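# Move the long cardboard box from desk to counter

## Task

Pick up the long cardboard box that sits on the desk and set it down lying on the counter located behind the shelves, with no part of it hanging past the counter's edge. The stacked cartons must stay undisturbed. The robot must not topple or be left leaning, or the attempt fails. The box has to rest there on its own at the end; if the robot is still what keeps it in place, it is not done.

## Robot and tools

Robot: a Rainbow Robotics RB-Y1. It has a two-wheel differential base with two rear casters, measuring 0.66 m long by 0.58 m wide. The front edge sits 0.10 m ahead of the drive axle. Above the base is a folding leg and torso, a head with a camera, and two 7-joint arms with parallel grippers. Cameras: head_camera, left_wrist_camera, right_wrist_camera. An outside force may occasionally nudge loose objects.

Frames: the base frame has its origin on the floor under the middle of the drive axle, with x forward, y to the left and z up. The chest, left_hand and right_hand are reported in this frame. A hand point lies midway between that gripper's pads. The fingers point along the hand's -z and close along its x. Reported hand positions can be off, especially with the arm stretched out. The odometry frame is the base frame as it was at scene start. base_odometry only counts wheel rotation, so slipping looks like travel. Its heading runs from -3.142 to 3.142, positive to the left.

execute_actions(actions, cameras): actions is a list holding exactly one action, or none. An empty list just reports the state and images. One action may contain these keys:
- base: a single relative command, measured from where the base last reported itself. {"translate_m": d} drives straight by d metres, forward positive, range -3 to 3. {"rotate_rad": d} turns in place, left/counter-clockwise positive, range -3.2 to 3.2. The base cannot move sideways. A move needing more than 8.667 s at its top speed is refused.
- joints: a single dictionary, keyed by joint name, covering both arms, torso and head. Every value is an absolute target: radians for joints, metres of pad opening for grippers. Ranges: torso_squat_rad 0 to 1.2 (higher lowers the chest, which stays level); torso_shift_rad -0.3 to 0.6 (positive pushes the hips forward); torso_pitch_rad -0.2 to 1.4 (positive leans forward); torso_yaw_rad -1.5 to 1.5 (positive turns left). Per arm: shoulder_pitch -2.356 to 2.356 (0 hangs down; negative raises the arm forward). left_shoulder_roll 0 to 3.141 and right_shoulder_roll -3.141 to 0 (each lifts its arm outward). shoulder_yaw -2.094 to 2.094. elbow -2.617 to 0.01 (negative bends it). forearm_roll -3.141 to 3.141. wrist_pitch -1.57 to 1.919 (negative tips the hand forward). hand_roll -2.705 to 2.705. gripper_m 0 to 0.1. The yaw and roll signs are the same on both arms. head_pan_rad -0.523 to 0.523 and head_tilt_rad -0.35 to 1.57 (positive looks down). Tolerance for done is ±0.02, or ±0.004 for grippers.
- speeds: caps for this action only. translate_m 0.05 to 0.4 m/s; rotate_rad 0.1 to 1.509 rad/s. The defaults are the top values.
- min_time_s: 0.1 to 8. This is the shortest duration each arm and head motion may take.
All motions start together. Joints or a base left out of an action may still be driving toward earlier targets. A call with an unknown key or an out-of-range number is refused whole. An action lasts at most 15 s. cameras lists which images to return. Leaving it out, null, or ["all"] gives every camera; [] gives none.

Torso coupling limits: squat+shift <= 1.52; squat-shift+pitch <= 1.57; shift+0.5pitch-0.4squat <= 0.7; shift+0.3pitch-0.5squat <= 0.39. If a target breaks one of these, the commanded torso joints stop short and report off_target.

wait(seconds 0 to 10): sends nothing new and returns the state and images. zoom_image(camera, region [x0,y0,x1,y1], up to 504x504 px, origin at top-left): gives a closer look at the latest full image. read_manual: only licence text. finished_scene(scene): ends the scene for good once the last command has settled, and reports success.

Results: base_status and joint_status describe how each motion ended.
- done: reached the target. For the base this counts wheel turns, even if they slipped.
- off_target: came to rest short of the target and may still push.
- limit_stop_at_<name>: a built-in limit halted the motion.
- contact_stop: only the torso and arms have this.
- time_out: took longer than 1.5x the expected time +1 s (torso 2.5x), capped at 14 s.
- stopped_with_arm: the torso halted because an arm hit something.
After contact_stop, time_out or stopped_with_arm, the whole group halts and forgets its targets. The groups are the four torso joints and each arm's seven joints. limit_stop_at_own_body means a self-collision guard stopped things before contact. Move the arm and torso apart.
"joint command not followed" plus a cause line means an arm's targets were held back to prevent arm self-contact or arm-to-arm contact. The gripper in that action still moves. Held-back joints show not_followed and may be retried later. on_its_own lists what the call did not command; "held at" is a target, not a position. A stop in one call cancels later execute_actions, wait and finished_scene calls in the same reply.

Recovery: after any stop, first back the arms off in a separate action, then the torso. Exception: if both hands grip one object and the torso reports contact_stop right at its start with nothing in the way, resend all arm joints (not grippers) at their current joint_positions values, then repeat the torso command.

Grasping: to grip something, command an opening at least 0.005 m narrower than the object; off_target is then expected. Each arm carries 3 kg at most. Heavy loads held far forward can tip the robot, and nothing stops this.

Avoid:
- Arms colliding or pressing together, fingers included; a hard press ends the run.
- Driving into furniture. The base keeps pushing, wheels spin, and a bent leg can stick out past the front. The leg can also shove the robot backward without odometry noticing.
- Torque faults, which freeze everything for 10 s when a joint reaches its load limit. Limits in N m: shoulders 64.4, elbow 33.1, forearm, wrist and hand 23; held weight counts.
- Motor overheating. Results list motor temperatures per arm in joint order. Above 65 °C a warning appears; at 80 °C the arm brakes and the call is cut short with limit_stop_at_motor_heat, and targets must then be resent. Holding loads, even while idle, heats the motors.
- Drops, slams and knocking over the cartons.

The robot keeps holding its last command while replies are being written. Quicker robot motion and less arm effort are preferred.

Each tool is called after "Request:" by a JSON object that holds its "name" and its "arguments".

## Session

Request:
{"name": "execute_actions", "arguments": {"actions": []}}

Scene clock: 0.00 s.
Motor temperatures (°C, as the motors report them): left_arm=[39 34 32 38 39 45 35] | right_arm=[36 35 39 40 44 47 39]
base_odometry: x=+0.000 y=+0.000 heading=+0.000 (m, m, rad; odometry frame)
base_status: not commanded
joint_positions: torso_squat_rad=+0.350 torso_shift_rad=+0.000 torso_pitch_rad=+0.000 torso_yaw_rad=+0.000 left_shoulder_pitch_rad=-0.002 left_shoulder_roll_rad=+0.030 left_shoulder_yaw_rad=-0.043 left_elbow_rad=-0.126 left_forearm_roll_rad=+0.046 left_wrist_pitch_rad=+0.026 left_hand_roll_rad=-0.010 left_gripper_m=+0.100 right_shoulder_pitch_rad=-0.021 right_shoulder_roll_rad=-0.030 right_shoulder_yaw_rad=-0.017 right_elbow_rad=-0.285 right_forearm_roll_rad=-0.044 right_wrist_pitch_rad=+0.008 right_hand_roll_rad=-0.005 right_gripper_m=+0.100 head_pan_rad=-0.001 head_tilt_rad=+0.401
joint_status: not commanded
chest: x=-0.2281 y=+0.0002 z=+1.2475 quat_wxyz=(+1.000, +0.000, +0.000, +0.000) (m; base frame)
left_hand: x=-0.1712 y=+0.2407 z=+0.5646 quat_wxyz=(+0.999, +0.013, -0.051, -0.005) (m; base frame)
right_hand: x=-0.0772 y=-0.2439 z=+0.5785 quat_wxyz=(+0.989, -0.012, -0.148, -0.028) (m; base frame)
pictures: head_camera, left_wrist_camera, right_wrist_camera
Images, in order (width x height): head_camera 896x504, left_wrist_camera 644x364, right_wrist_camera 644x364.

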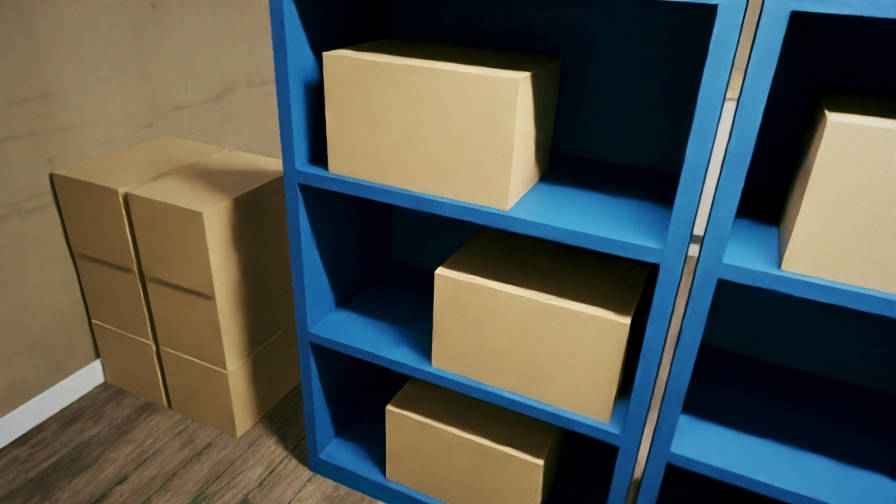

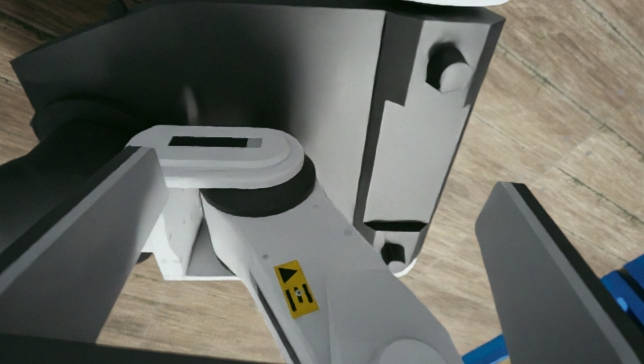

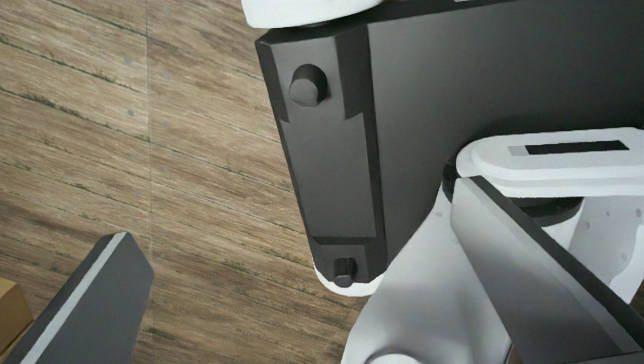

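Look around.

Request:
{"name": "execute_actions", "arguments": {"actions": [{"base":{"rotate_rad":-1.3},"joints":{"head_tilt_rad":0.2}}], "cameras": ["head_camera"]}}

Request:
{"name": "execute_actions", "arguments": {"actions": [{"base":{"rotate_rad":-1.3}}], "cameras": ["head_camera"]}}

Request:
{"name": "execute_actions", "arguments": {"actions": [{"base":{"rotate_rad":-1.3}}], "cameras": ["head_camera"]}}

Request:
{"name": "execute_actions", "arguments": {"actions": [{"base":{"rotate_rad":-1.3}}], "cameras": ["head_camera"]}}

Scene clock: 3.73 s.
Motor temperatures (°C, as the motors report them): left_arm=[39 34 32 38 39 45 35] | right_arm=[36 35 39 40 44 47 39]
base_odometry: x=+0.000 y=+0.000 heading=-1.299 (m, m, rad; odometry frame)
base_status: done
joint_positions: torso_squat_rad=+0.350 torso_shift_rad=+0.000 torso_pitch_rad=+0.000 torso_yaw_rad=+0.000 left_shoulder_pitch_rad=-0.002 left_shoulder_roll_rad=+0.030 left_shoulder_yaw_rad=-0.043 left_elbow_rad=-0.126 left_forearm_roll_rad=+0.046 left_wrist_pitch_rad=+0.026 left_hand_roll_rad=-0.010 left_gripper_m=+0.100 right_shoulder_pitch_rad=-0.021 right_shoulder_roll_rad=-0.030 right_shoulder_yaw_rad=-0.017 right_elbow_rad=-0.285 right_forearm_roll_rad=-0.044 right_wrist_pitch_rad=+0.008 right_hand_roll_rad=-0.005 right_gripper_m=+0.100 head_pan_rad=-0.001 head_tilt_rad=+0.200
joint_status: all done
chest: x=-0.2282 y=+0.0002 z=+1.2475 quat_wxyz=(+1.000, +0.000, +0.000, +0.000) (m; base frame)
left_hand: x=-0.1712 y=+0.2407 z=+0.5646 quat_wxyz=(+0.999, +0.013, -0.051, -0.005) (m; base frame)
right_hand: x=-0.0772 y=-0.2439 z=+0.5786 quat_wxyz=(+0.989, -0.012, -0.148, -0.028) (m; base frame)
pictures: head_camera
Images, in order (width x height): head_camera 896x504.

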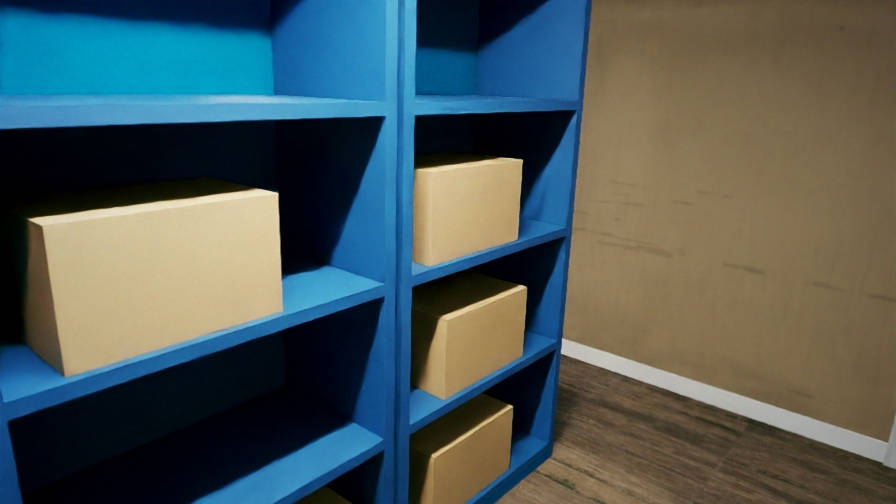

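Scene clock: 7.33 s.
Motor temperatures (°C, as the motors report them): left_arm=[39 34 32 38 39 45 35] | right_arm=[36 35 39 41 44 47 39]
base_odometry: x=+0.000 y=+0.000 heading=-2.599 (m, m, rad; odometry frame)
base_status: done
joint_positions: torso_squat_rad=+0.350 torso_shift_rad=+0.000 torso_pitch_rad=+0.000 torso_yaw_rad=+0.000 left_shoulder_pitch_rad=-0.002 left_shoulder_roll_rad=+0.030 left_shoulder_yaw_rad=-0.043 left_elbow_rad=-0.126 left_forearm_roll_rad=+0.046 left_wrist_pitch_rad=+0.026 left_hand_roll_rad=-0.010 left_gripper_m=+0.100 right_shoulder_pitch_rad=-0.021 right_shoulder_roll_rad=-0.030 right_shoulder_yaw_rad=-0.017 right_elbow_rad=-0.285 right_forearm_roll_rad=-0.044 right_wrist_pitch_rad=+0.008 right_hand_roll_rad=-0.005 right_gripper_m=+0.100 head_pan_rad=-0.001 head_tilt_rad=+0.200
joint_status: not commanded
chest: x=-0.2282 y=+0.0002 z=+1.2475 quat_wxyz=(+1.000, +0.000, +0.000, +0.000) (m; base frame)
left_hand: x=-0.1712 y=+0.2407 z=+0.5646 quat_wxyz=(+0.999, +0.013, -0.051, -0.005) (m; base frame)
right_hand: x=-0.0772 y=-0.2439 z=+0.5786 quat_wxyz=(+0.988, -0.012, -0.148, -0.028) (m; base frame)
pictures: head_camera
Images, in order (width x height): head_camera 896x504.

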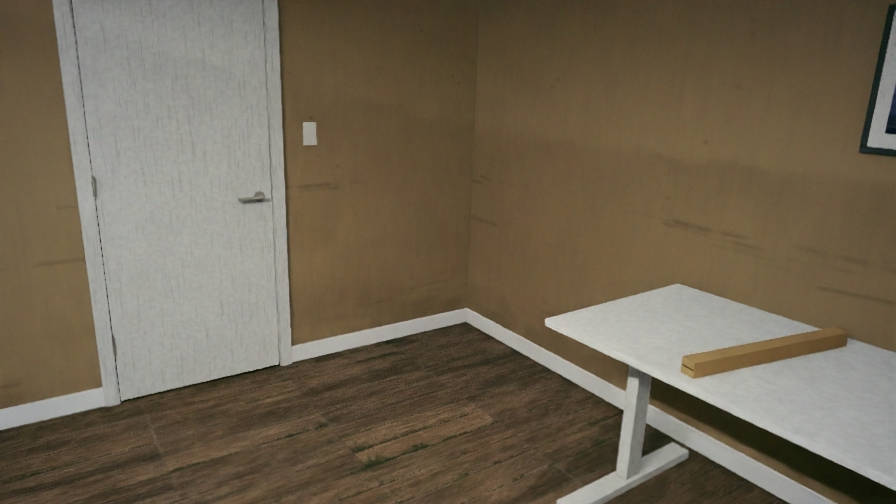

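Scene clock: 10.93 s.
Motor temperatures (°C, as the motors report them): left_arm=[39 34 32 38 39 45 35] | right_arm=[36 35 39 41 44 47 39]
base_odometry: x=+0.000 y=+0.000 heading=+2.385 (m, m, rad; odometry frame)
base_status: done
joint_positions: torso_squat_rad=+0.350 torso_shift_rad=+0.000 torso_pitch_rad=+0.000 torso_yaw_rad=+0.000 left_shoulder_pitch_rad=-0.002 left_shoulder_roll_rad=+0.030 left_shoulder_yaw_rad=-0.043 left_elbow_rad=-0.126 left_forearm_roll_rad=+0.046 left_wrist_pitch_rad=+0.026 left_hand_roll_rad=-0.010 left_gripper_m=+0.100 right_shoulder_pitch_rad=-0.021 right_shoulder_roll_rad=-0.030 right_shoulder_yaw_rad=-0.017 right_elbow_rad=-0.285 right_forearm_roll_rad=-0.044 right_wrist_pitch_rad=+0.008 right_hand_roll_rad=-0.005 right_gripper_m=+0.100 head_pan_rad=-0.001 head_tilt_rad=+0.200
joint_status: not commanded
chest: x=-0.2282 y=+0.0002 z=+1.2475 quat_wxyz=(+1.000, +0.000, +0.000, +0.000) (m; base frame)
left_hand: x=-0.1712 y=+0.2407 z=+0.5646 quat_wxyz=(+0.999, +0.013, -0.051, -0.005) (m; base frame)
right_hand: x=-0.0772 y=-0.2439 z=+0.5786 quat_wxyz=(+0.988, -0.012, -0.148, -0.028) (m; base frame)
pictures: head_camera
Images, in order (width x height): head_camera 896x504.

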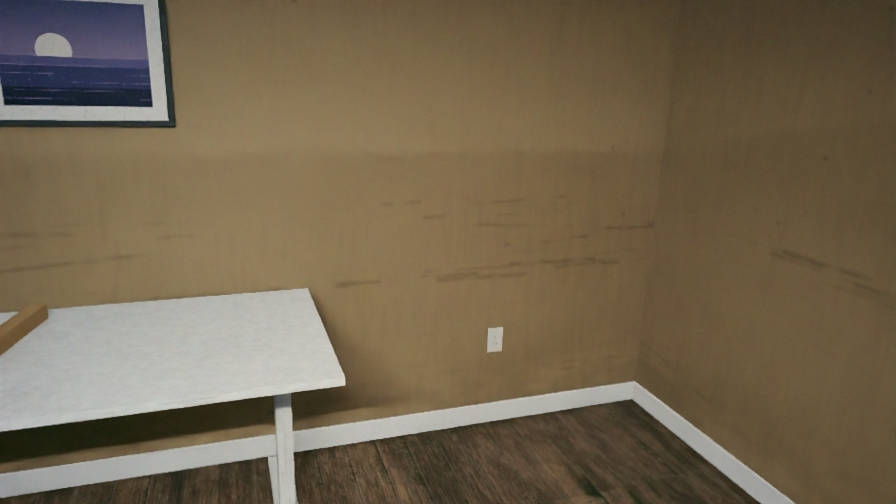

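Scene clock: 14.53 s.
Motor temperatures (°C, as the motors report them): left_arm=[39 34 32 38 39 45 35] | right_arm=[36 35 39 41 44 47 39]
base_odometry: x=+0.000 y=+0.000 heading=+1.086 (m, m, rad; odometry frame)
base_status: done
joint_positions: torso_squat_rad=+0.350 torso_shift_rad=+0.000 torso_pitch_rad=+0.000 torso_yaw_rad=+0.000 left_shoulder_pitch_rad=-0.002 left_shoulder_roll_rad=+0.030 left_shoulder_yaw_rad=-0.043 left_elbow_rad=-0.126 left_forearm_roll_rad=+0.046 left_wrist_pitch_rad=+0.026 left_hand_roll_rad=-0.010 left_gripper_m=+0.100 right_shoulder_pitch_rad=-0.021 right_shoulder_roll_rad=-0.030 right_shoulder_yaw_rad=-0.017 right_elbow_rad=-0.285 right_forearm_roll_rad=-0.044 right_wrist_pitch_rad=+0.008 right_hand_roll_rad=-0.005 right_gripper_m=+0.100 head_pan_rad=-0.001 head_tilt_rad=+0.200
joint_status: not commanded
chest: x=-0.2282 y=+0.0002 z=+1.2475 quat_wxyz=(+1.000, +0.000, +0.000, +0.000) (m; base frame)
left_hand: x=-0.1712 y=+0.2407 z=+0.5646 quat_wxyz=(+0.999, +0.013, -0.051, -0.005) (m; base frame)
right_hand: x=-0.0772 y=-0.2439 z=+0.5786 quat_wxyz=(+0.988, -0.012, -0.148, -0.028) (m; base frame)
pictures: head_camera
Images, in order (width x height): head_camera 896x504.

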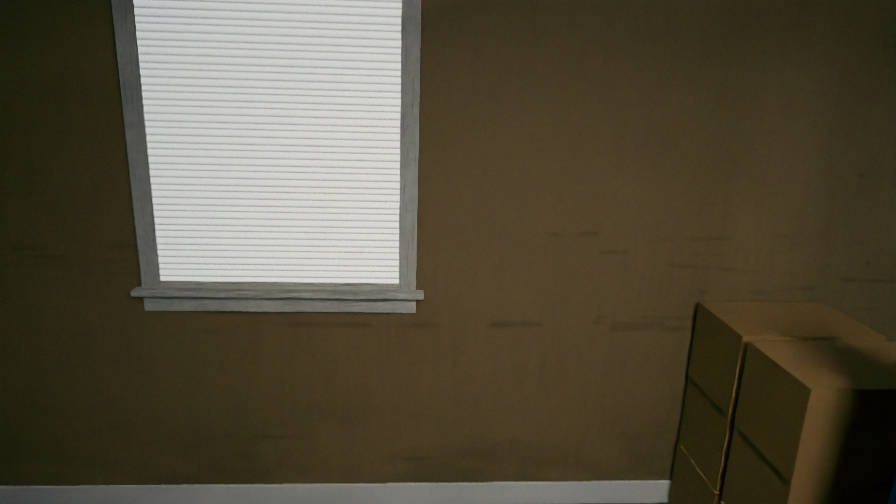

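Request:
{"name": "execute_actions", "arguments": {"actions": [{"base":{"rotate_rad":1.6},"joints":{"head_tilt_rad":0.45}}], "cameras": ["head_camera"]}}

Scene clock: 18.80 s.
Motor temperatures (°C, as the motors report them): left_arm=[39 34 32 38 39 45 35] | right_arm=[36 35 39 41 44 47 39]
base_odometry: x=+0.000 y=+0.000 heading=+2.685 (m, m, rad; odometry frame)
base_status: done
joint_positions: torso_squat_rad=+0.350 torso_shift_rad=+0.000 torso_pitch_rad=+0.000 torso_yaw_rad=+0.000 left_shoulder_pitch_rad=-0.002 left_shoulder_roll_rad=+0.030 left_shoulder_yaw_rad=-0.043 left_elbow_rad=-0.126 left_forearm_roll_rad=+0.046 left_wrist_pitch_rad=+0.026 left_hand_roll_rad=-0.010 left_gripper_m=+0.100 right_shoulder_pitch_rad=-0.021 right_shoulder_roll_rad=-0.030 right_shoulder_yaw_rad=-0.017 right_elbow_rad=-0.285 right_forearm_roll_rad=-0.044 right_wrist_pitch_rad=+0.008 right_hand_roll_rad=-0.005 right_gripper_m=+0.100 head_pan_rad=-0.001 head_tilt_rad=+0.450
joint_status: all done
chest: x=-0.2282 y=+0.0001 z=+1.2475 quat_wxyz=(+1.000, +0.000, +0.000, +0.000) (m; base frame)
left_hand: x=-0.1712 y=+0.2407 z=+0.5646 quat_wxyz=(+0.999, +0.013, -0.051, -0.005) (m; base frame)
right_hand: x=-0.0772 y=-0.2439 z=+0.5785 quat_wxyz=(+0.988, -0.012, -0.148, -0.028) (m; base frame)
pictures: head_camera
Images, in order (width x height): head_camera 896x504.

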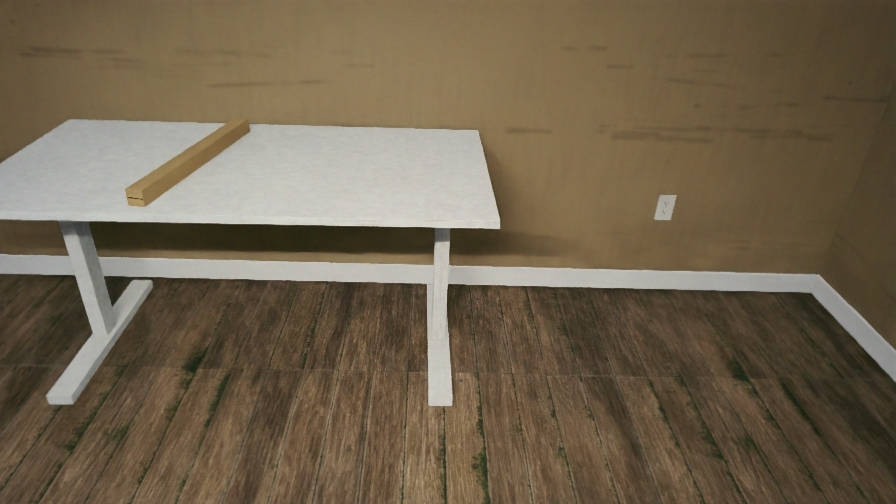

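Request:
{"name": "execute_actions", "arguments": {"actions": [{"base":{"rotate_rad":0.6},"joints":{"left_shoulder_pitch_rad":-0.5,"left_elbow_rad":-1.4,"left_wrist_pitch_rad":1.9,"left_hand_roll_rad":1.57,"left_shoulder_roll_rad":0.03}}], "cameras": []}}

Request:
{"name": "execute_actions", "arguments": {"actions": [{"base":{"translate_m":1.2}}], "cameras": []}}

Request:
{"name": "execute_actions", "arguments": {"actions": [{"base":{"rotate_rad":-0.62},"joints":{"head_tilt_rad":0.7}}]}}

Scene clock: 21.80 s.
Motor temperatures (°C, as the motors report them): left_arm=[39 34 32 38 39 45 35] | right_arm=[36 35 39 41 44 47 39]
base_odometry: x=+0.000 y=+0.000 heading=-2.999 (m, m, rad; odometry frame)
base_status: done
joint_positions: torso_squat_rad=+0.350 torso_shift_rad=+0.000 torso_pitch_rad=+0.000 torso_yaw_rad=+0.000 left_shoulder_pitch_rad=-0.500 left_shoulder_roll_rad=+0.030 left_shoulder_yaw_rad=-0.043 left_elbow_rad=-1.400 left_forearm_roll_rad=+0.046 left_wrist_pitch_rad=+1.900 left_hand_roll_rad=+1.570 left_gripper_m=+0.100 right_shoulder_pitch_rad=-0.021 right_shoulder_roll_rad=-0.030 right_shoulder_yaw_rad=-0.017 right_elbow_rad=-0.285 right_forearm_roll_rad=-0.044 right_wrist_pitch_rad=+0.008 right_hand_roll_rad=-0.005 right_gripper_m=+0.100 head_pan_rad=-0.001 head_tilt_rad=+0.450
joint_status: all done
chest: x=-0.2282 y=+0.0001 z=+1.2475 quat_wxyz=(+1.000, +0.000, +0.000, +0.000) (m; base frame)
left_hand: x=+0.1672 y=+0.1704 z=+0.9100 quat_wxyz=(+0.775, +0.027, -0.005, +0.631) (m; base frame)
right_hand: x=-0.0772 y=-0.2439 z=+0.5785 quat_wxyz=(+0.989, -0.012, -0.148, -0.028) (m; base frame)
pictures: none
No camera images: the call's "cameras" was empty. Leave "cameras" out to get every camera's image.

Scene clock: 26.33 s.
Motor temperatures (°C, as the motors report them): left_arm=[39 34 32 38 39 45 35] | right_arm=[36 35 39 41 44 47 39]
base_odometry: x=-1.187 y=-0.171 heading=-2.998 (m, m, rad; odometry frame)
base_status: done
joint_positions: torso_squat_rad=+0.350 torso_shift_rad=+0.000 torso_pitch_rad=+0.000 torso_yaw_rad=+0.000 left_shoulder_pitch_rad=-0.500 left_shoulder_roll_rad=+0.030 left_shoulder_yaw_rad=-0.043 left_elbow_rad=-1.400 left_forearm_roll_rad=+0.046 left_wrist_pitch_rad=+1.900 left_hand_roll_rad=+1.570 left_gripper_m=+0.100 right_shoulder_pitch_rad=-0.021 right_shoulder_roll_rad=-0.030 right_shoulder_yaw_rad=-0.017 right_elbow_rad=-0.285 right_forearm_roll_rad=-0.044 right_wrist_pitch_rad=+0.008 right_hand_roll_rad=-0.005 right_gripper_m=+0.100 head_pan_rad=-0.001 head_tilt_rad=+0.450
joint_status: not commanded
chest: x=-0.2282 y=+0.0001 z=+1.2475 quat_wxyz=(+1.000, +0.000, +0.000, +0.000) (m; base frame)
left_hand: x=+0.1672 y=+0.1704 z=+0.9100 quat_wxyz=(+0.775, +0.027, -0.005, +0.631) (m; base frame)
right_hand: x=-0.0772 y=-0.2439 z=+0.5785 quat_wxyz=(+0.989, -0.012, -0.148, -0.028) (m; base frame)
pictures: none
No camera images: the call's "cameras" was empty. Leave "cameras" out to get every camera's image.

Scene clock: 28.90 s.
Motor temperatures (°C, as the motors report them): left_arm=[39 34 32 38 39 45 35] | right_arm=[36 35 39 41 44 47 39]
base_odometry: x=-1.187 y=-0.171 heading=+2.666 (m, m, rad; odometry frame)
base_status: done
joint_positions: torso_squat_rad=+0.350 torso_shift_rad=+0.000 torso_pitch_rad=+0.000 torso_yaw_rad=+0.000 left_shoulder_pitch_rad=-0.500 left_shoulder_roll_rad=+0.030 left_shoulder_yaw_rad=-0.043 left_elbow_rad=-1.400 left_forearm_roll_rad=+0.046 left_wrist_pitch_rad=+1.900 left_hand_roll_rad=+1.570 left_gripper_m=+0.100 right_shoulder_pitch_rad=-0.021 right_shoulder_roll_rad=-0.030 right_shoulder_yaw_rad=-0.017 right_elbow_rad=-0.285 right_forearm_roll_rad=-0.044 right_wrist_pitch_rad=+0.008 right_hand_roll_rad=-0.005 right_gripper_m=+0.100 head_pan_rad=-0.001 head_tilt_rad=+0.700
joint_status: all done
chest: x=-0.2282 y=+0.0002 z=+1.2475 quat_wxyz=(+1.000, +0.000, +0.000, +0.000) (m; base frame)
left_hand: x=+0.1671 y=+0.1704 z=+0.9100 quat_wxyz=(+0.775, +0.027, -0.005, +0.631) (m; base frame)
right_hand: x=-0.0772 y=-0.2439 z=+0.5786 quat_wxyz=(+0.989, -0.012, -0.148, -0.028) (m; base frame)
pictures: head_camera, left_wrist_camera, right_wrist_camera
Images, in order (width x height): head_camera 896x504, left_wrist_camera 644x364, right_wrist_camera 644x364.

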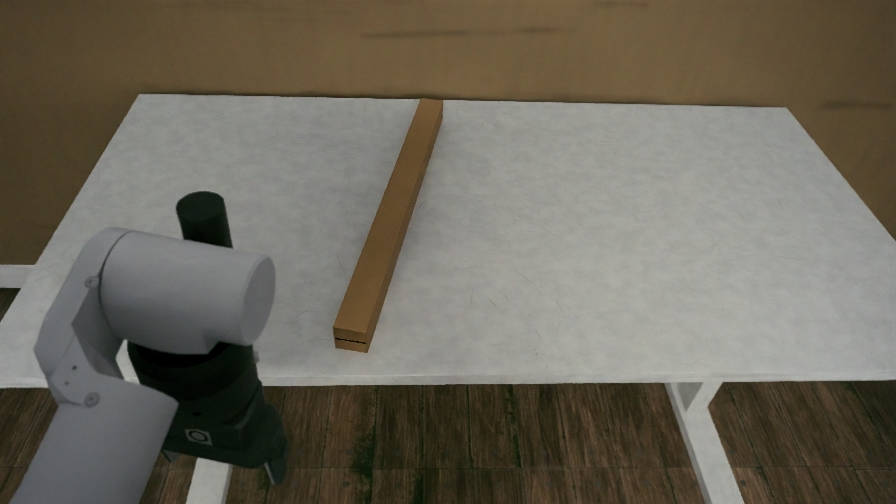

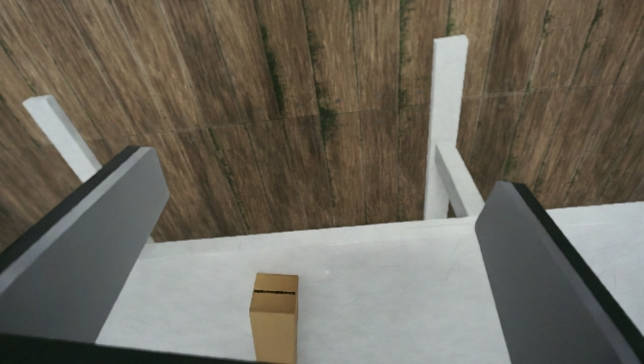

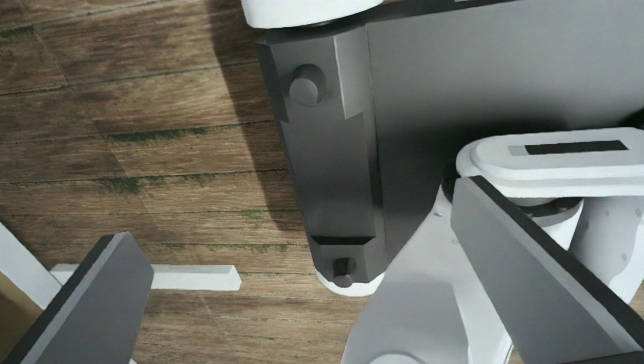

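Request:
{"name": "execute_actions", "arguments": {"actions": [{"base":{"rotate_rad":-0.17},"joints":{"left_shoulder_pitch_rad":-0.9,"left_elbow_rad":-1.0,"head_tilt_rad":0.9}}], "cameras": []}}

Request:
{"name": "execute_actions", "arguments": {"actions": [{"base":{"translate_m":0.3}}], "cameras": ["head_camera","left_wrist_camera"]}}

Scene clock: 31.03 s.
Motor temperatures (°C, as the motors report them): left_arm=[39 34 32 38 39 45 35] | right_arm=[36 35 39 41 44 47 39]
base_odometry: x=-1.187 y=-0.171 heading=+2.496 (m, m, rad; odometry frame)
base_status: done
joint_positions: torso_squat_rad=+0.350 torso_shift_rad=+0.000 torso_pitch_rad=+0.000 torso_yaw_rad=+0.000 left_shoulder_pitch_rad=-0.900 left_shoulder_roll_rad=+0.030 left_shoulder_yaw_rad=-0.043 left_elbow_rad=-1.000 left_forearm_roll_rad=+0.046 left_wrist_pitch_rad=+1.900 left_hand_roll_rad=+1.570 left_gripper_m=+0.100 right_shoulder_pitch_rad=-0.021 right_shoulder_roll_rad=-0.030 right_shoulder_yaw_rad=-0.017 right_elbow_rad=-0.285 right_forearm_roll_rad=-0.044 right_wrist_pitch_rad=+0.008 right_hand_roll_rad=-0.005 right_gripper_m=+0.100 head_pan_rad=-0.001 head_tilt_rad=+0.900
joint_status: all done
chest: x=-0.2282 y=+0.0002 z=+1.2475 quat_wxyz=(+1.000, +0.000, +0.000, +0.000) (m; base frame)
left_hand: x=+0.2332 y=+0.1412 z=+0.9754 quat_wxyz=(+0.799, +0.066, -0.032, +0.596) (m; base frame)
right_hand: x=-0.0772 y=-0.2439 z=+0.5786 quat_wxyz=(+0.989, -0.012, -0.148, -0.028) (m; base frame)
pictures: none
No camera images: the call's "cameras" was empty. Leave "cameras" out to get every camera's image.

Scene clock: 33.30 s.
Motor temperatures (°C, as the motors report them): left_arm=[39 34 32 38 39 45 35] | right_arm=[36 35 39 41 44 47 39]
base_odometry: x=-1.427 y=+0.009 heading=+2.496 (m, m, rad; odometry frame)
base_status: done
joint_positions: torso_squat_rad=+0.350 torso_shift_rad=+0.000 torso_pitch_rad=+0.000 torso_yaw_rad=+0.000 left_shoulder_pitch_rad=-0.900 left_shoulder_roll_rad=+0.030 left_shoulder_yaw_rad=-0.043 left_elbow_rad=-1.000 left_forearm_roll_rad=+0.046 left_wrist_pitch_rad=+1.900 left_hand_roll_rad=+1.570 left_gripper_m=+0.100 right_shoulder_pitch_rad=-0.021 right_shoulder_roll_rad=-0.030 right_shoulder_yaw_rad=-0.017 right_elbow_rad=-0.285 right_forearm_roll_rad=-0.044 right_wrist_pitch_rad=+0.008 right_hand_roll_rad=-0.005 right_gripper_m=+0.100 head_pan_rad=-0.001 head_tilt_rad=+0.900
joint_status: not commanded
chest: x=-0.2281 y=+0.0002 z=+1.2475 quat_wxyz=(+1.000, +0.000, +0.000, +0.000) (m; base frame)
left_hand: x=+0.2332 y=+0.1412 z=+0.9754 quat_wxyz=(+0.799, +0.066, -0.032, +0.596) (m; base frame)
right_hand: x=-0.0771 y=-0.2439 z=+0.5786 quat_wxyz=(+0.988, -0.012, -0.148, -0.028) (m; base frame)
pictures: head_camera, left_wrist_camera
Images, in order (width x height): head_camera 896x504, left_wrist_camera 644x364.

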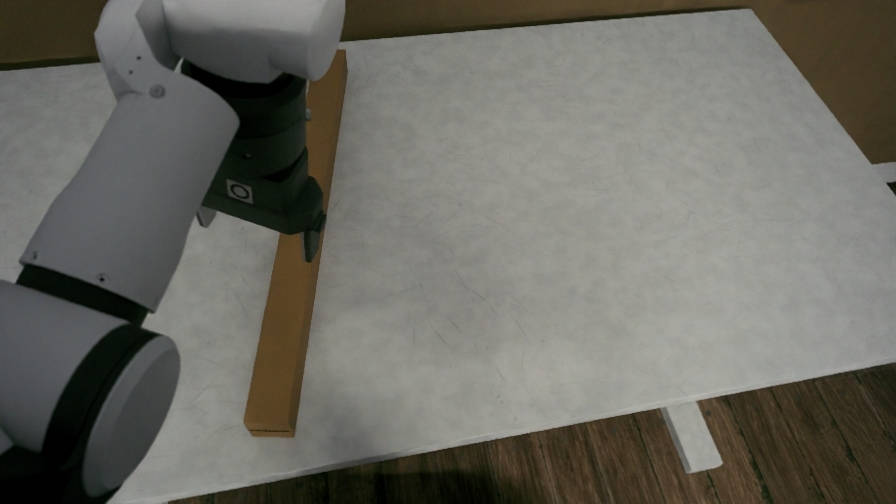

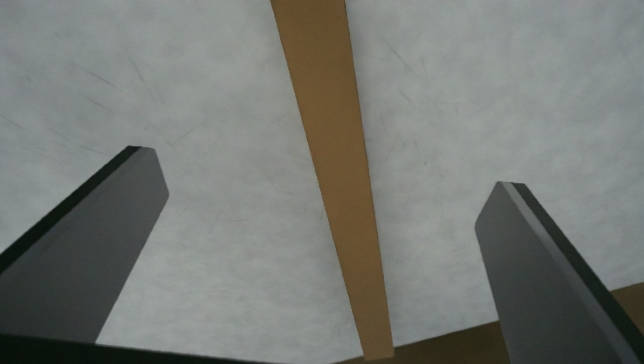

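Request:
{"name": "execute_actions", "arguments": {"actions": [{"base":{"translate_m":0.15}}], "cameras": []}}

Request:
{"name": "execute_actions", "arguments": {"actions": [{"joints":{"torso_squat_rad":0.65}}], "cameras": ["head_camera","left_wrist_camera"]}}

Scene clock: 35.10 s.
Motor temperatures (°C, as the motors report them): left_arm=[39 34 32 38 39 45 35] | right_arm=[36 35 39 41 44 47 39]
base_odometry: x=-1.546 y=+0.099 heading=+2.496 (m, m, rad; odometry frame)
base_status: done
joint_positions: torso_squat_rad=+0.350 torso_shift_rad=-0.001 torso_pitch_rad=-0.001 torso_yaw_rad=+0.000 left_shoulder_pitch_rad=-0.900 left_shoulder_roll_rad=+0.030 left_shoulder_yaw_rad=-0.043 left_elbow_rad=-1.000 left_forearm_roll_rad=+0.046 left_wrist_pitch_rad=+1.900 left_hand_roll_rad=+1.570 left_gripper_m=+0.100 right_shoulder_pitch_rad=-0.021 right_shoulder_roll_rad=-0.030 right_shoulder_yaw_rad=-0.017 right_elbow_rad=-0.286 right_forearm_roll_rad=-0.044 right_wrist_pitch_rad=+0.008 right_hand_roll_rad=-0.005 right_gripper_m=+0.100 head_pan_rad=-0.001 head_tilt_rad=+0.900
joint_status: not commanded
chest: x=-0.2289 y=+0.0001 z=+1.2475 quat_wxyz=(+1.000, +0.000, +0.000, +0.000) (m; base frame)
left_hand: x=+0.2327 y=+0.1412 z=+0.9758 quat_wxyz=(+0.799, +0.066, -0.032, +0.596) (m; base frame)
right_hand: x=-0.0773 y=-0.2439 z=+0.5787 quat_wxyz=(+0.988, -0.012, -0.149, -0.028) (m; base frame)
pictures: none
No camera images: the call's "cameras" was empty. Leave "cameras" out to get every camera's image.

Scene clock: 36.97 s.
Motor temperatures (°C, as the motors report them): left_arm=[39 34 32 38 39 45 35] | right_arm=[36 35 39 41 44 47 39]
base_odometry: x=-1.546 y=+0.099 heading=+2.496 (m, m, rad; odometry frame)
base_status: not commanded
joint_positions: torso_squat_rad=+0.650 torso_shift_rad=-0.002 torso_pitch_rad=-0.002 torso_yaw_rad=+0.000 left_shoulder_pitch_rad=-0.900 left_shoulder_roll_rad=+0.030 left_shoulder_yaw_rad=-0.043 left_elbow_rad=-1.000 left_forearm_roll_rad=+0.046 left_wrist_pitch_rad=+1.900 left_hand_roll_rad=+1.570 left_gripper_m=+0.100 right_shoulder_pitch_rad=-0.021 right_shoulder_roll_rad=-0.030 right_shoulder_yaw_rad=-0.017 right_elbow_rad=-0.285 right_forearm_roll_rad=-0.044 right_wrist_pitch_rad=+0.008 right_hand_roll_rad=-0.005 right_gripper_m=+0.100 head_pan_rad=-0.001 head_tilt_rad=+0.900
joint_status: all done
chest: x=-0.2296 y=+0.0000 z=+1.1471 quat_wxyz=(+1.000, +0.000, -0.001, +0.000) (m; base frame)
left_hand: x=+0.2323 y=+0.1411 z=+0.8759 quat_wxyz=(+0.799, +0.065, -0.032, +0.597) (m; base frame)
right_hand: x=-0.0773 y=-0.2440 z=+0.4784 quat_wxyz=(+0.988, -0.012, -0.149, -0.028) (m; base frame)
pictures: head_camera, left_wrist_camera
Images, in order (width x height): head_camera 896x504, left_wrist_camera 644x364.

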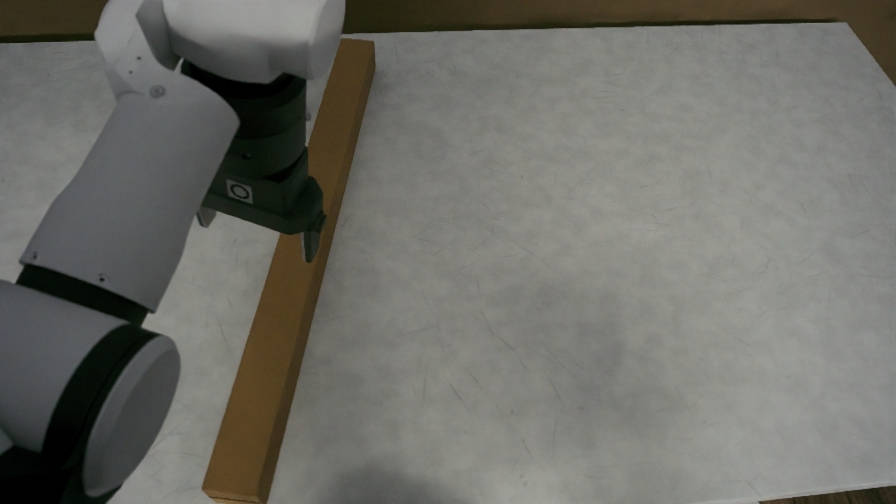

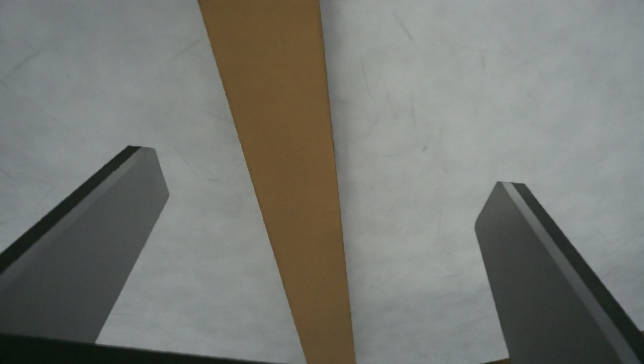

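Request:
{"name": "execute_actions", "arguments": {"actions": [{"joints":{"torso_squat_rad":0.76}}], "cameras": ["head_camera","left_wrist_camera"]}}

Scene clock: 38.27 s.
Motor temperatures (°C, as the motors report them): left_arm=[39 35 32 38 39 45 35] | right_arm=[36 35 39 41 44 47 39]
base_odometry: x=-1.546 y=+0.099 heading=+2.496 (m, m, rad; odometry frame)
base_status: not commanded
joint_positions: torso_squat_rad=+0.760 torso_shift_rad=+0.000 torso_pitch_rad=+0.000 torso_yaw_rad=+0.000 left_shoulder_pitch_rad=-0.900 left_shoulder_roll_rad=+0.030 left_shoulder_yaw_rad=-0.043 left_elbow_rad=-1.000 left_forearm_roll_rad=+0.046 left_wrist_pitch_rad=+1.900 left_hand_roll_rad=+1.570 left_gripper_m=+0.100 right_shoulder_pitch_rad=-0.021 right_shoulder_roll_rad=-0.030 right_shoulder_yaw_rad=-0.017 right_elbow_rad=-0.285 right_forearm_roll_rad=-0.044 right_wrist_pitch_rad=+0.008 right_hand_roll_rad=-0.005 right_gripper_m=+0.100 head_pan_rad=-0.001 head_tilt_rad=+0.900
joint_status: all done
chest: x=-0.2282 y=+0.0001 z=+1.0973 quat_wxyz=(+1.000, +0.000, +0.000, +0.000) (m; base frame)
left_hand: x=+0.2332 y=+0.1412 z=+0.8253 quat_wxyz=(+0.799, +0.066, -0.032, +0.596) (m; base frame)
right_hand: x=-0.0770 y=-0.2440 z=+0.4284 quat_wxyz=(+0.988, -0.012, -0.148, -0.028) (m; base frame)
pictures: head_camera, left_wrist_camera
Images, in order (width x height): head_camera 896x504, left_wrist_camera 644x364.

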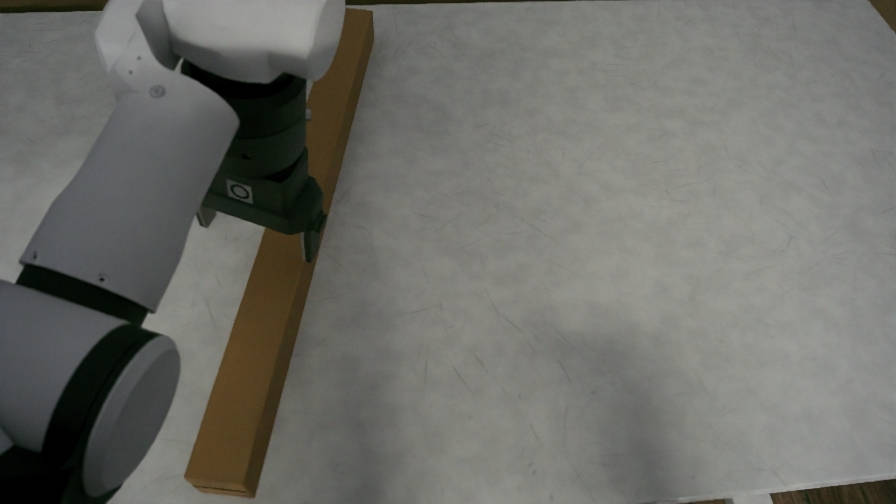

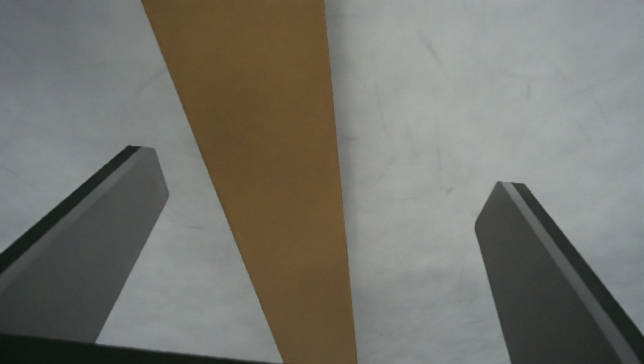

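Request:
{"name": "execute_actions", "arguments": {"actions": [{"joints":{"torso_yaw_rad":-0.06}}], "cameras": []}}

Request:
{"name": "execute_actions", "arguments": {"actions": [{"joints":{"torso_squat_rad":0.82}}], "cameras": ["head_camera","left_wrist_camera"]}}

Scene clock: 39.17 s.
Motor temperatures (°C, as the motors report them): left_arm=[39 35 32 38 39 45 35] | right_arm=[36 35 39 41 44 47 39]
base_odometry: x=-1.546 y=+0.099 heading=+2.496 (m, m, rad; odometry frame)
base_status: not commanded
joint_positions: torso_squat_rad=+0.760 torso_shift_rad=+0.000 torso_pitch_rad=+0.000 torso_yaw_rad=-0.060 left_shoulder_pitch_rad=-0.900 left_shoulder_roll_rad=+0.030 left_shoulder_yaw_rad=-0.043 left_elbow_rad=-1.000 left_forearm_roll_rad=+0.046 left_wrist_pitch_rad=+1.900 left_hand_roll_rad=+1.570 left_gripper_m=+0.100 right_shoulder_pitch_rad=-0.021 right_shoulder_roll_rad=-0.030 right_shoulder_yaw_rad=-0.017 right_elbow_rad=-0.285 right_forearm_roll_rad=-0.044 right_wrist_pitch_rad=+0.008 right_hand_roll_rad=-0.005 right_gripper_m=+0.100 head_pan_rad=-0.001 head_tilt_rad=+0.900
joint_status: all done
chest: x=-0.2282 y=+0.0001 z=+1.0973 quat_wxyz=(+1.000, +0.000, +0.000, -0.030) (m; base frame)
left_hand: x=+0.2408 y=+0.1132 z=+0.8253 quat_wxyz=(+0.817, +0.065, -0.034, +0.572) (m; base frame)
right_hand: x=-0.0920 y=-0.2526 z=+0.4284 quat_wxyz=(+0.987, -0.016, -0.148, -0.057) (m; base frame)
pictures: none
No camera images: the call's "cameras" was empty. Leave "cameras" out to get every camera's image.

Scene clock: 40.10 s.
Motor temperatures (°C, as the motors report them): left_arm=[39 35 32 38 39 45 35] | right_arm=[36 35 39 41 44 47 39]
base_odometry: x=-1.546 y=+0.099 heading=+2.496 (m, m, rad; odometry frame)
base_status: not commanded
joint_positions: torso_squat_rad=+0.820 torso_shift_rad=+0.000 torso_pitch_rad=+0.000 torso_yaw_rad=-0.060 left_shoulder_pitch_rad=-0.900 left_shoulder_roll_rad=+0.030 left_shoulder_yaw_rad=-0.043 left_elbow_rad=-1.000 left_forearm_roll_rad=+0.046 left_wrist_pitch_rad=+1.900 left_hand_roll_rad=+1.570 left_gripper_m=+0.100 right_shoulder_pitch_rad=-0.021 right_shoulder_roll_rad=-0.030 right_shoulder_yaw_rad=-0.017 right_elbow_rad=-0.285 right_forearm_roll_rad=-0.044 right_wrist_pitch_rad=+0.008 right_hand_roll_rad=-0.005 right_gripper_m=+0.100 head_pan_rad=-0.001 head_tilt_rad=+0.900
joint_status: all done
chest: x=-0.2282 y=+0.0001 z=+1.0675 quat_wxyz=(+1.000, +0.000, +0.000, -0.030) (m; base frame)
left_hand: x=+0.2409 y=+0.1132 z=+0.7955 quat_wxyz=(+0.817, +0.065, -0.034, +0.572) (m; base frame)
right_hand: x=-0.0919 y=-0.2526 z=+0.3986 quat_wxyz=(+0.987, -0.016, -0.148, -0.057) (m; base frame)
pictures: head_camera, left_wrist_camera
Images, in order (width x height): head_camera 896x504, left_wrist_camera 644x364.

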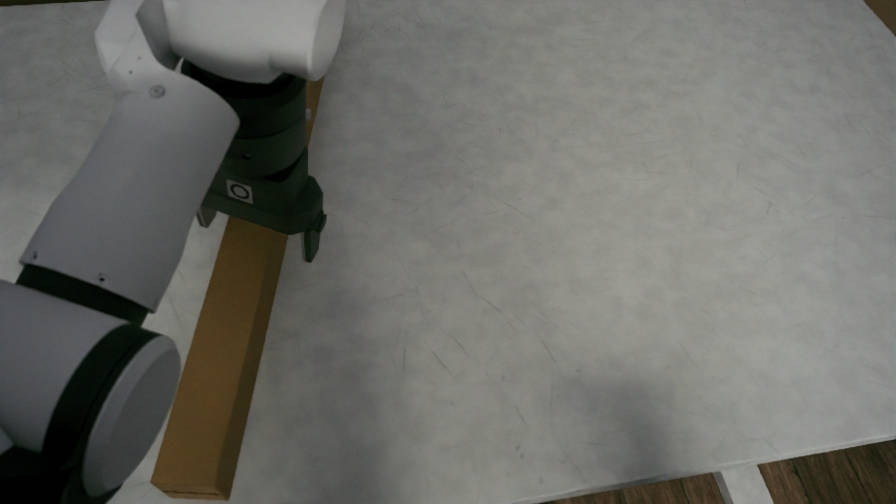

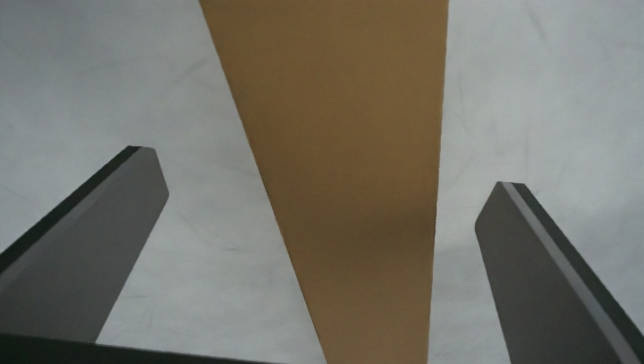

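Request:
{"name": "execute_actions", "arguments": {"actions": [{"joints":{"torso_squat_rad":0.9}}], "cameras": ["head_camera","left_wrist_camera"]}}

Scene clock: 41.40 s.
Motor temperatures (°C, as the motors report them): left_arm=[39 35 32 38 39 45 35] | right_arm=[36 35 39 41 44 47 39]
base_odometry: x=-1.546 y=+0.099 heading=+2.496 (m, m, rad; odometry frame)
base_status: not commanded
joint_positions: torso_squat_rad=+0.900 torso_shift_rad=-0.002 torso_pitch_rad=-0.004 torso_yaw_rad=-0.060 left_shoulder_pitch_rad=-0.906 left_shoulder_roll_rad=+0.031 left_shoulder_yaw_rad=-0.043 left_elbow_rad=-1.003 left_forearm_roll_rad=+0.046 left_wrist_pitch_rad=+1.900 left_hand_roll_rad=+1.570 left_gripper_m=+0.100 right_shoulder_pitch_rad=-0.021 right_shoulder_roll_rad=-0.030 right_shoulder_yaw_rad=-0.017 right_elbow_rad=-0.285 right_forearm_roll_rad=-0.044 right_wrist_pitch_rad=+0.008 right_hand_roll_rad=-0.005 right_gripper_m=+0.100 head_pan_rad=-0.001 head_tilt_rad=+0.900
joint_status: torso_squat_rad contact_stop (moved +0.080 of +0.080)
chest: x=-0.2303 y=+0.0000 z=+1.0253 quat_wxyz=(+1.000, +0.000, -0.002, -0.030) (m; base frame)
left_hand: x=+0.2421 y=+0.1123 z=+0.7586 quat_wxyz=(+0.817, +0.061, -0.038, +0.572) (m; base frame)
right_hand: x=-0.0910 y=-0.2526 z=+0.3570 quat_wxyz=(+0.987, -0.016, -0.150, -0.057) (m; base frame)
pictures: head_camera, left_wrist_camera
Images, in order (width x height): head_camera 896x504, left_wrist_camera 644x364.

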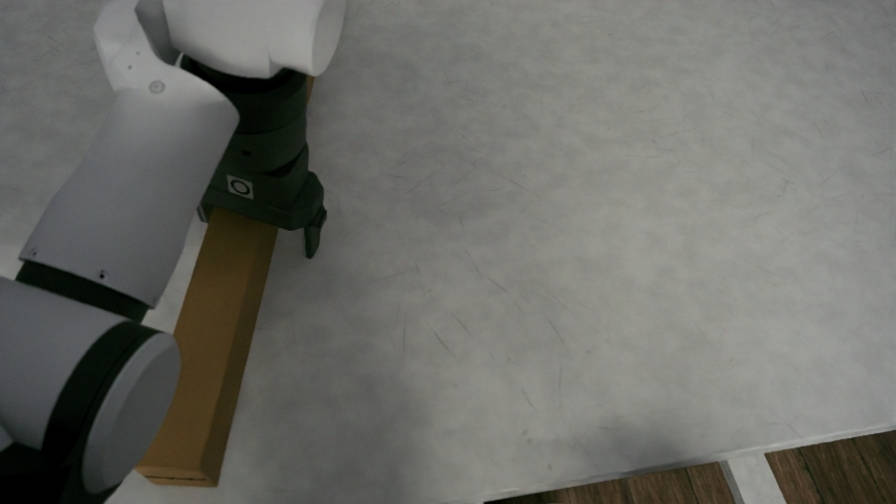

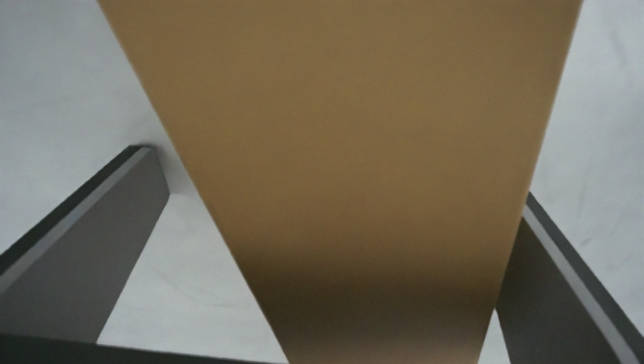

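Touching the table. Back up slightly, grip, lift.

Request:
{"name": "execute_actions", "arguments": {"actions": [{"joints":{"torso_squat_rad":0.885}}], "cameras": []}}

Request:
{"name": "execute_actions", "arguments": {"actions": [{"joints":{"left_gripper_m":0.03}}], "cameras": []}}

Request:
{"name": "execute_actions", "arguments": {"actions": [{"joints":{"torso_squat_rad":0.4}}]}}

Scene clock: 42.07 s.
Motor temperatures (°C, as the motors report them): left_arm=[39 35 32 38 39 45 35] | right_arm=[36 35 39 41 44 47 39]
base_odometry: x=-1.546 y=+0.099 heading=+2.496 (m, m, rad; odometry frame)
base_status: not commanded
joint_positions: torso_squat_rad=+0.885 torso_shift_rad=-0.002 torso_pitch_rad=-0.003 torso_yaw_rad=-0.060 left_shoulder_pitch_rad=-0.901 left_shoulder_roll_rad=+0.030 left_shoulder_yaw_rad=-0.043 left_elbow_rad=-1.000 left_forearm_roll_rad=+0.046 left_wrist_pitch_rad=+1.900 left_hand_roll_rad=+1.570 left_gripper_m=+0.100 right_shoulder_pitch_rad=-0.021 right_shoulder_roll_rad=-0.030 right_shoulder_yaw_rad=-0.017 right_elbow_rad=-0.285 right_forearm_roll_rad=-0.044 right_wrist_pitch_rad=+0.008 right_hand_roll_rad=-0.005 right_gripper_m=+0.100 head_pan_rad=-0.001 head_tilt_rad=+0.900
joint_status: all done
chest: x=-0.2296 y=+0.0001 z=+1.0332 quat_wxyz=(+1.000, +0.000, -0.002, -0.030) (m; base frame)
left_hand: x=+0.2404 y=+0.1134 z=+0.7629 quat_wxyz=(+0.817, +0.064, -0.035, +0.573) (m; base frame)
right_hand: x=-0.0913 y=-0.2526 z=+0.3647 quat_wxyz=(+0.987, -0.016, -0.149, -0.057) (m; base frame)
pictures: none
No camera images: the call's "cameras" was empty. Leave "cameras" out to get every camera's image.

Scene clock: 43.27 s.
Motor temperatures (°C, as the motors report them): left_arm=[39 35 32 38 39 45 35] | right_arm=[36 35 39 41 44 47 39]
base_odometry: x=-1.546 y=+0.099 heading=+2.496 (m, m, rad; odometry frame)
base_status: not commanded
joint_positions: torso_squat_rad=+0.885 torso_shift_rad=-0.002 torso_pitch_rad=-0.003 torso_yaw_rad=-0.060 left_shoulder_pitch_rad=-0.901 left_shoulder_roll_rad=+0.030 left_shoulder_yaw_rad=-0.043 left_elbow_rad=-1.000 left_forearm_roll_rad=+0.046 left_wrist_pitch_rad=+1.900 left_hand_roll_rad=+1.570 left_gripper_m=+0.059 right_shoulder_pitch_rad=-0.021 right_shoulder_roll_rad=-0.030 right_shoulder_yaw_rad=-0.017 right_elbow_rad=-0.285 right_forearm_roll_rad=-0.044 right_wrist_pitch_rad=+0.008 right_hand_roll_rad=-0.005 right_gripper_m=+0.100 head_pan_rad=-0.001 head_tilt_rad=+0.900
joint_status: left_gripper_m off_target (ended at +0.059, target +0.030)
chest: x=-0.2296 y=+0.0001 z=+1.0332 quat_wxyz=(+1.000, +0.000, -0.002, -0.030) (m; base frame)
left_hand: x=+0.2404 y=+0.1134 z=+0.7630 quat_wxyz=(+0.817, +0.064, -0.035, +0.573) (m; base frame)
right_hand: x=-0.0913 y=-0.2526 z=+0.3647 quat_wxyz=(+0.987, -0.016, -0.149, -0.057) (m; base frame)
pictures: none
No camera images: the call's "cameras" was empty. Leave "cameras" out to get every camera's image.

Scene clock: 45.77 s.
Motor temperatures (°C, as the motors report them): left_arm=[39 35 32 38 39 45 35] | right_arm=[36 35 39 41 44 47 39]
base_odometry: x=-1.546 y=+0.099 heading=+2.496 (m, m, rad; odometry frame)
base_status: not commanded
joint_positions: torso_squat_rad=+0.400 torso_shift_rad=-0.002 torso_pitch_rad=-0.003 torso_yaw_rad=-0.060 left_shoulder_pitch_rad=-0.900 left_shoulder_roll_rad=+0.030 left_shoulder_yaw_rad=-0.043 left_elbow_rad=-1.000 left_forearm_roll_rad=+0.046 left_wrist_pitch_rad=+1.900 left_hand_roll_rad=+1.570 left_gripper_m=+0.059 right_shoulder_pitch_rad=-0.021 right_shoulder_roll_rad=-0.030 right_shoulder_yaw_rad=-0.017 right_elbow_rad=-0.285 right_forearm_roll_rad=-0.044 right_wrist_pitch_rad=+0.008 right_hand_roll_rad=-0.005 right_gripper_m=+0.100 head_pan_rad=-0.001 head_tilt_rad=+0.900
joint_status: all done
chest: x=-0.2299 y=+0.0001 z=+1.2347 quat_wxyz=(+1.000, +0.000, -0.001, -0.030) (m; base frame)
left_hand: x=+0.2400 y=+0.1135 z=+0.9641 quat_wxyz=(+0.817, +0.064, -0.035, +0.573) (m; base frame)
right_hand: x=-0.0917 y=-0.2525 z=+0.5662 quat_wxyz=(+0.987, -0.016, -0.149, -0.057) (m; base frame)
pictures: head_camera, left_wrist_camera, right_wrist_camera
Images, in order (width x height): head_camera 896x504, left_wrist_camera 644x364, right_wrist_camera 644x364.

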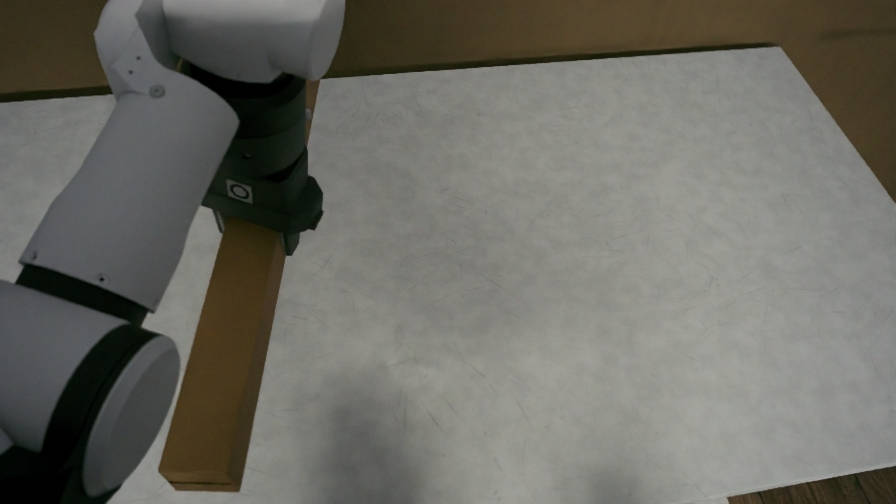

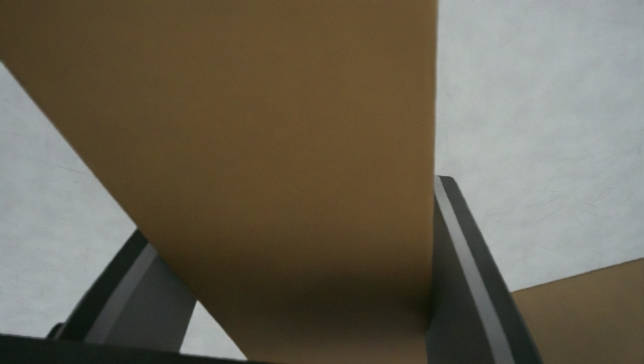

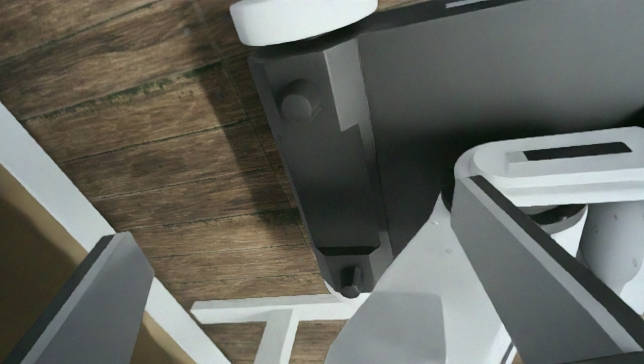

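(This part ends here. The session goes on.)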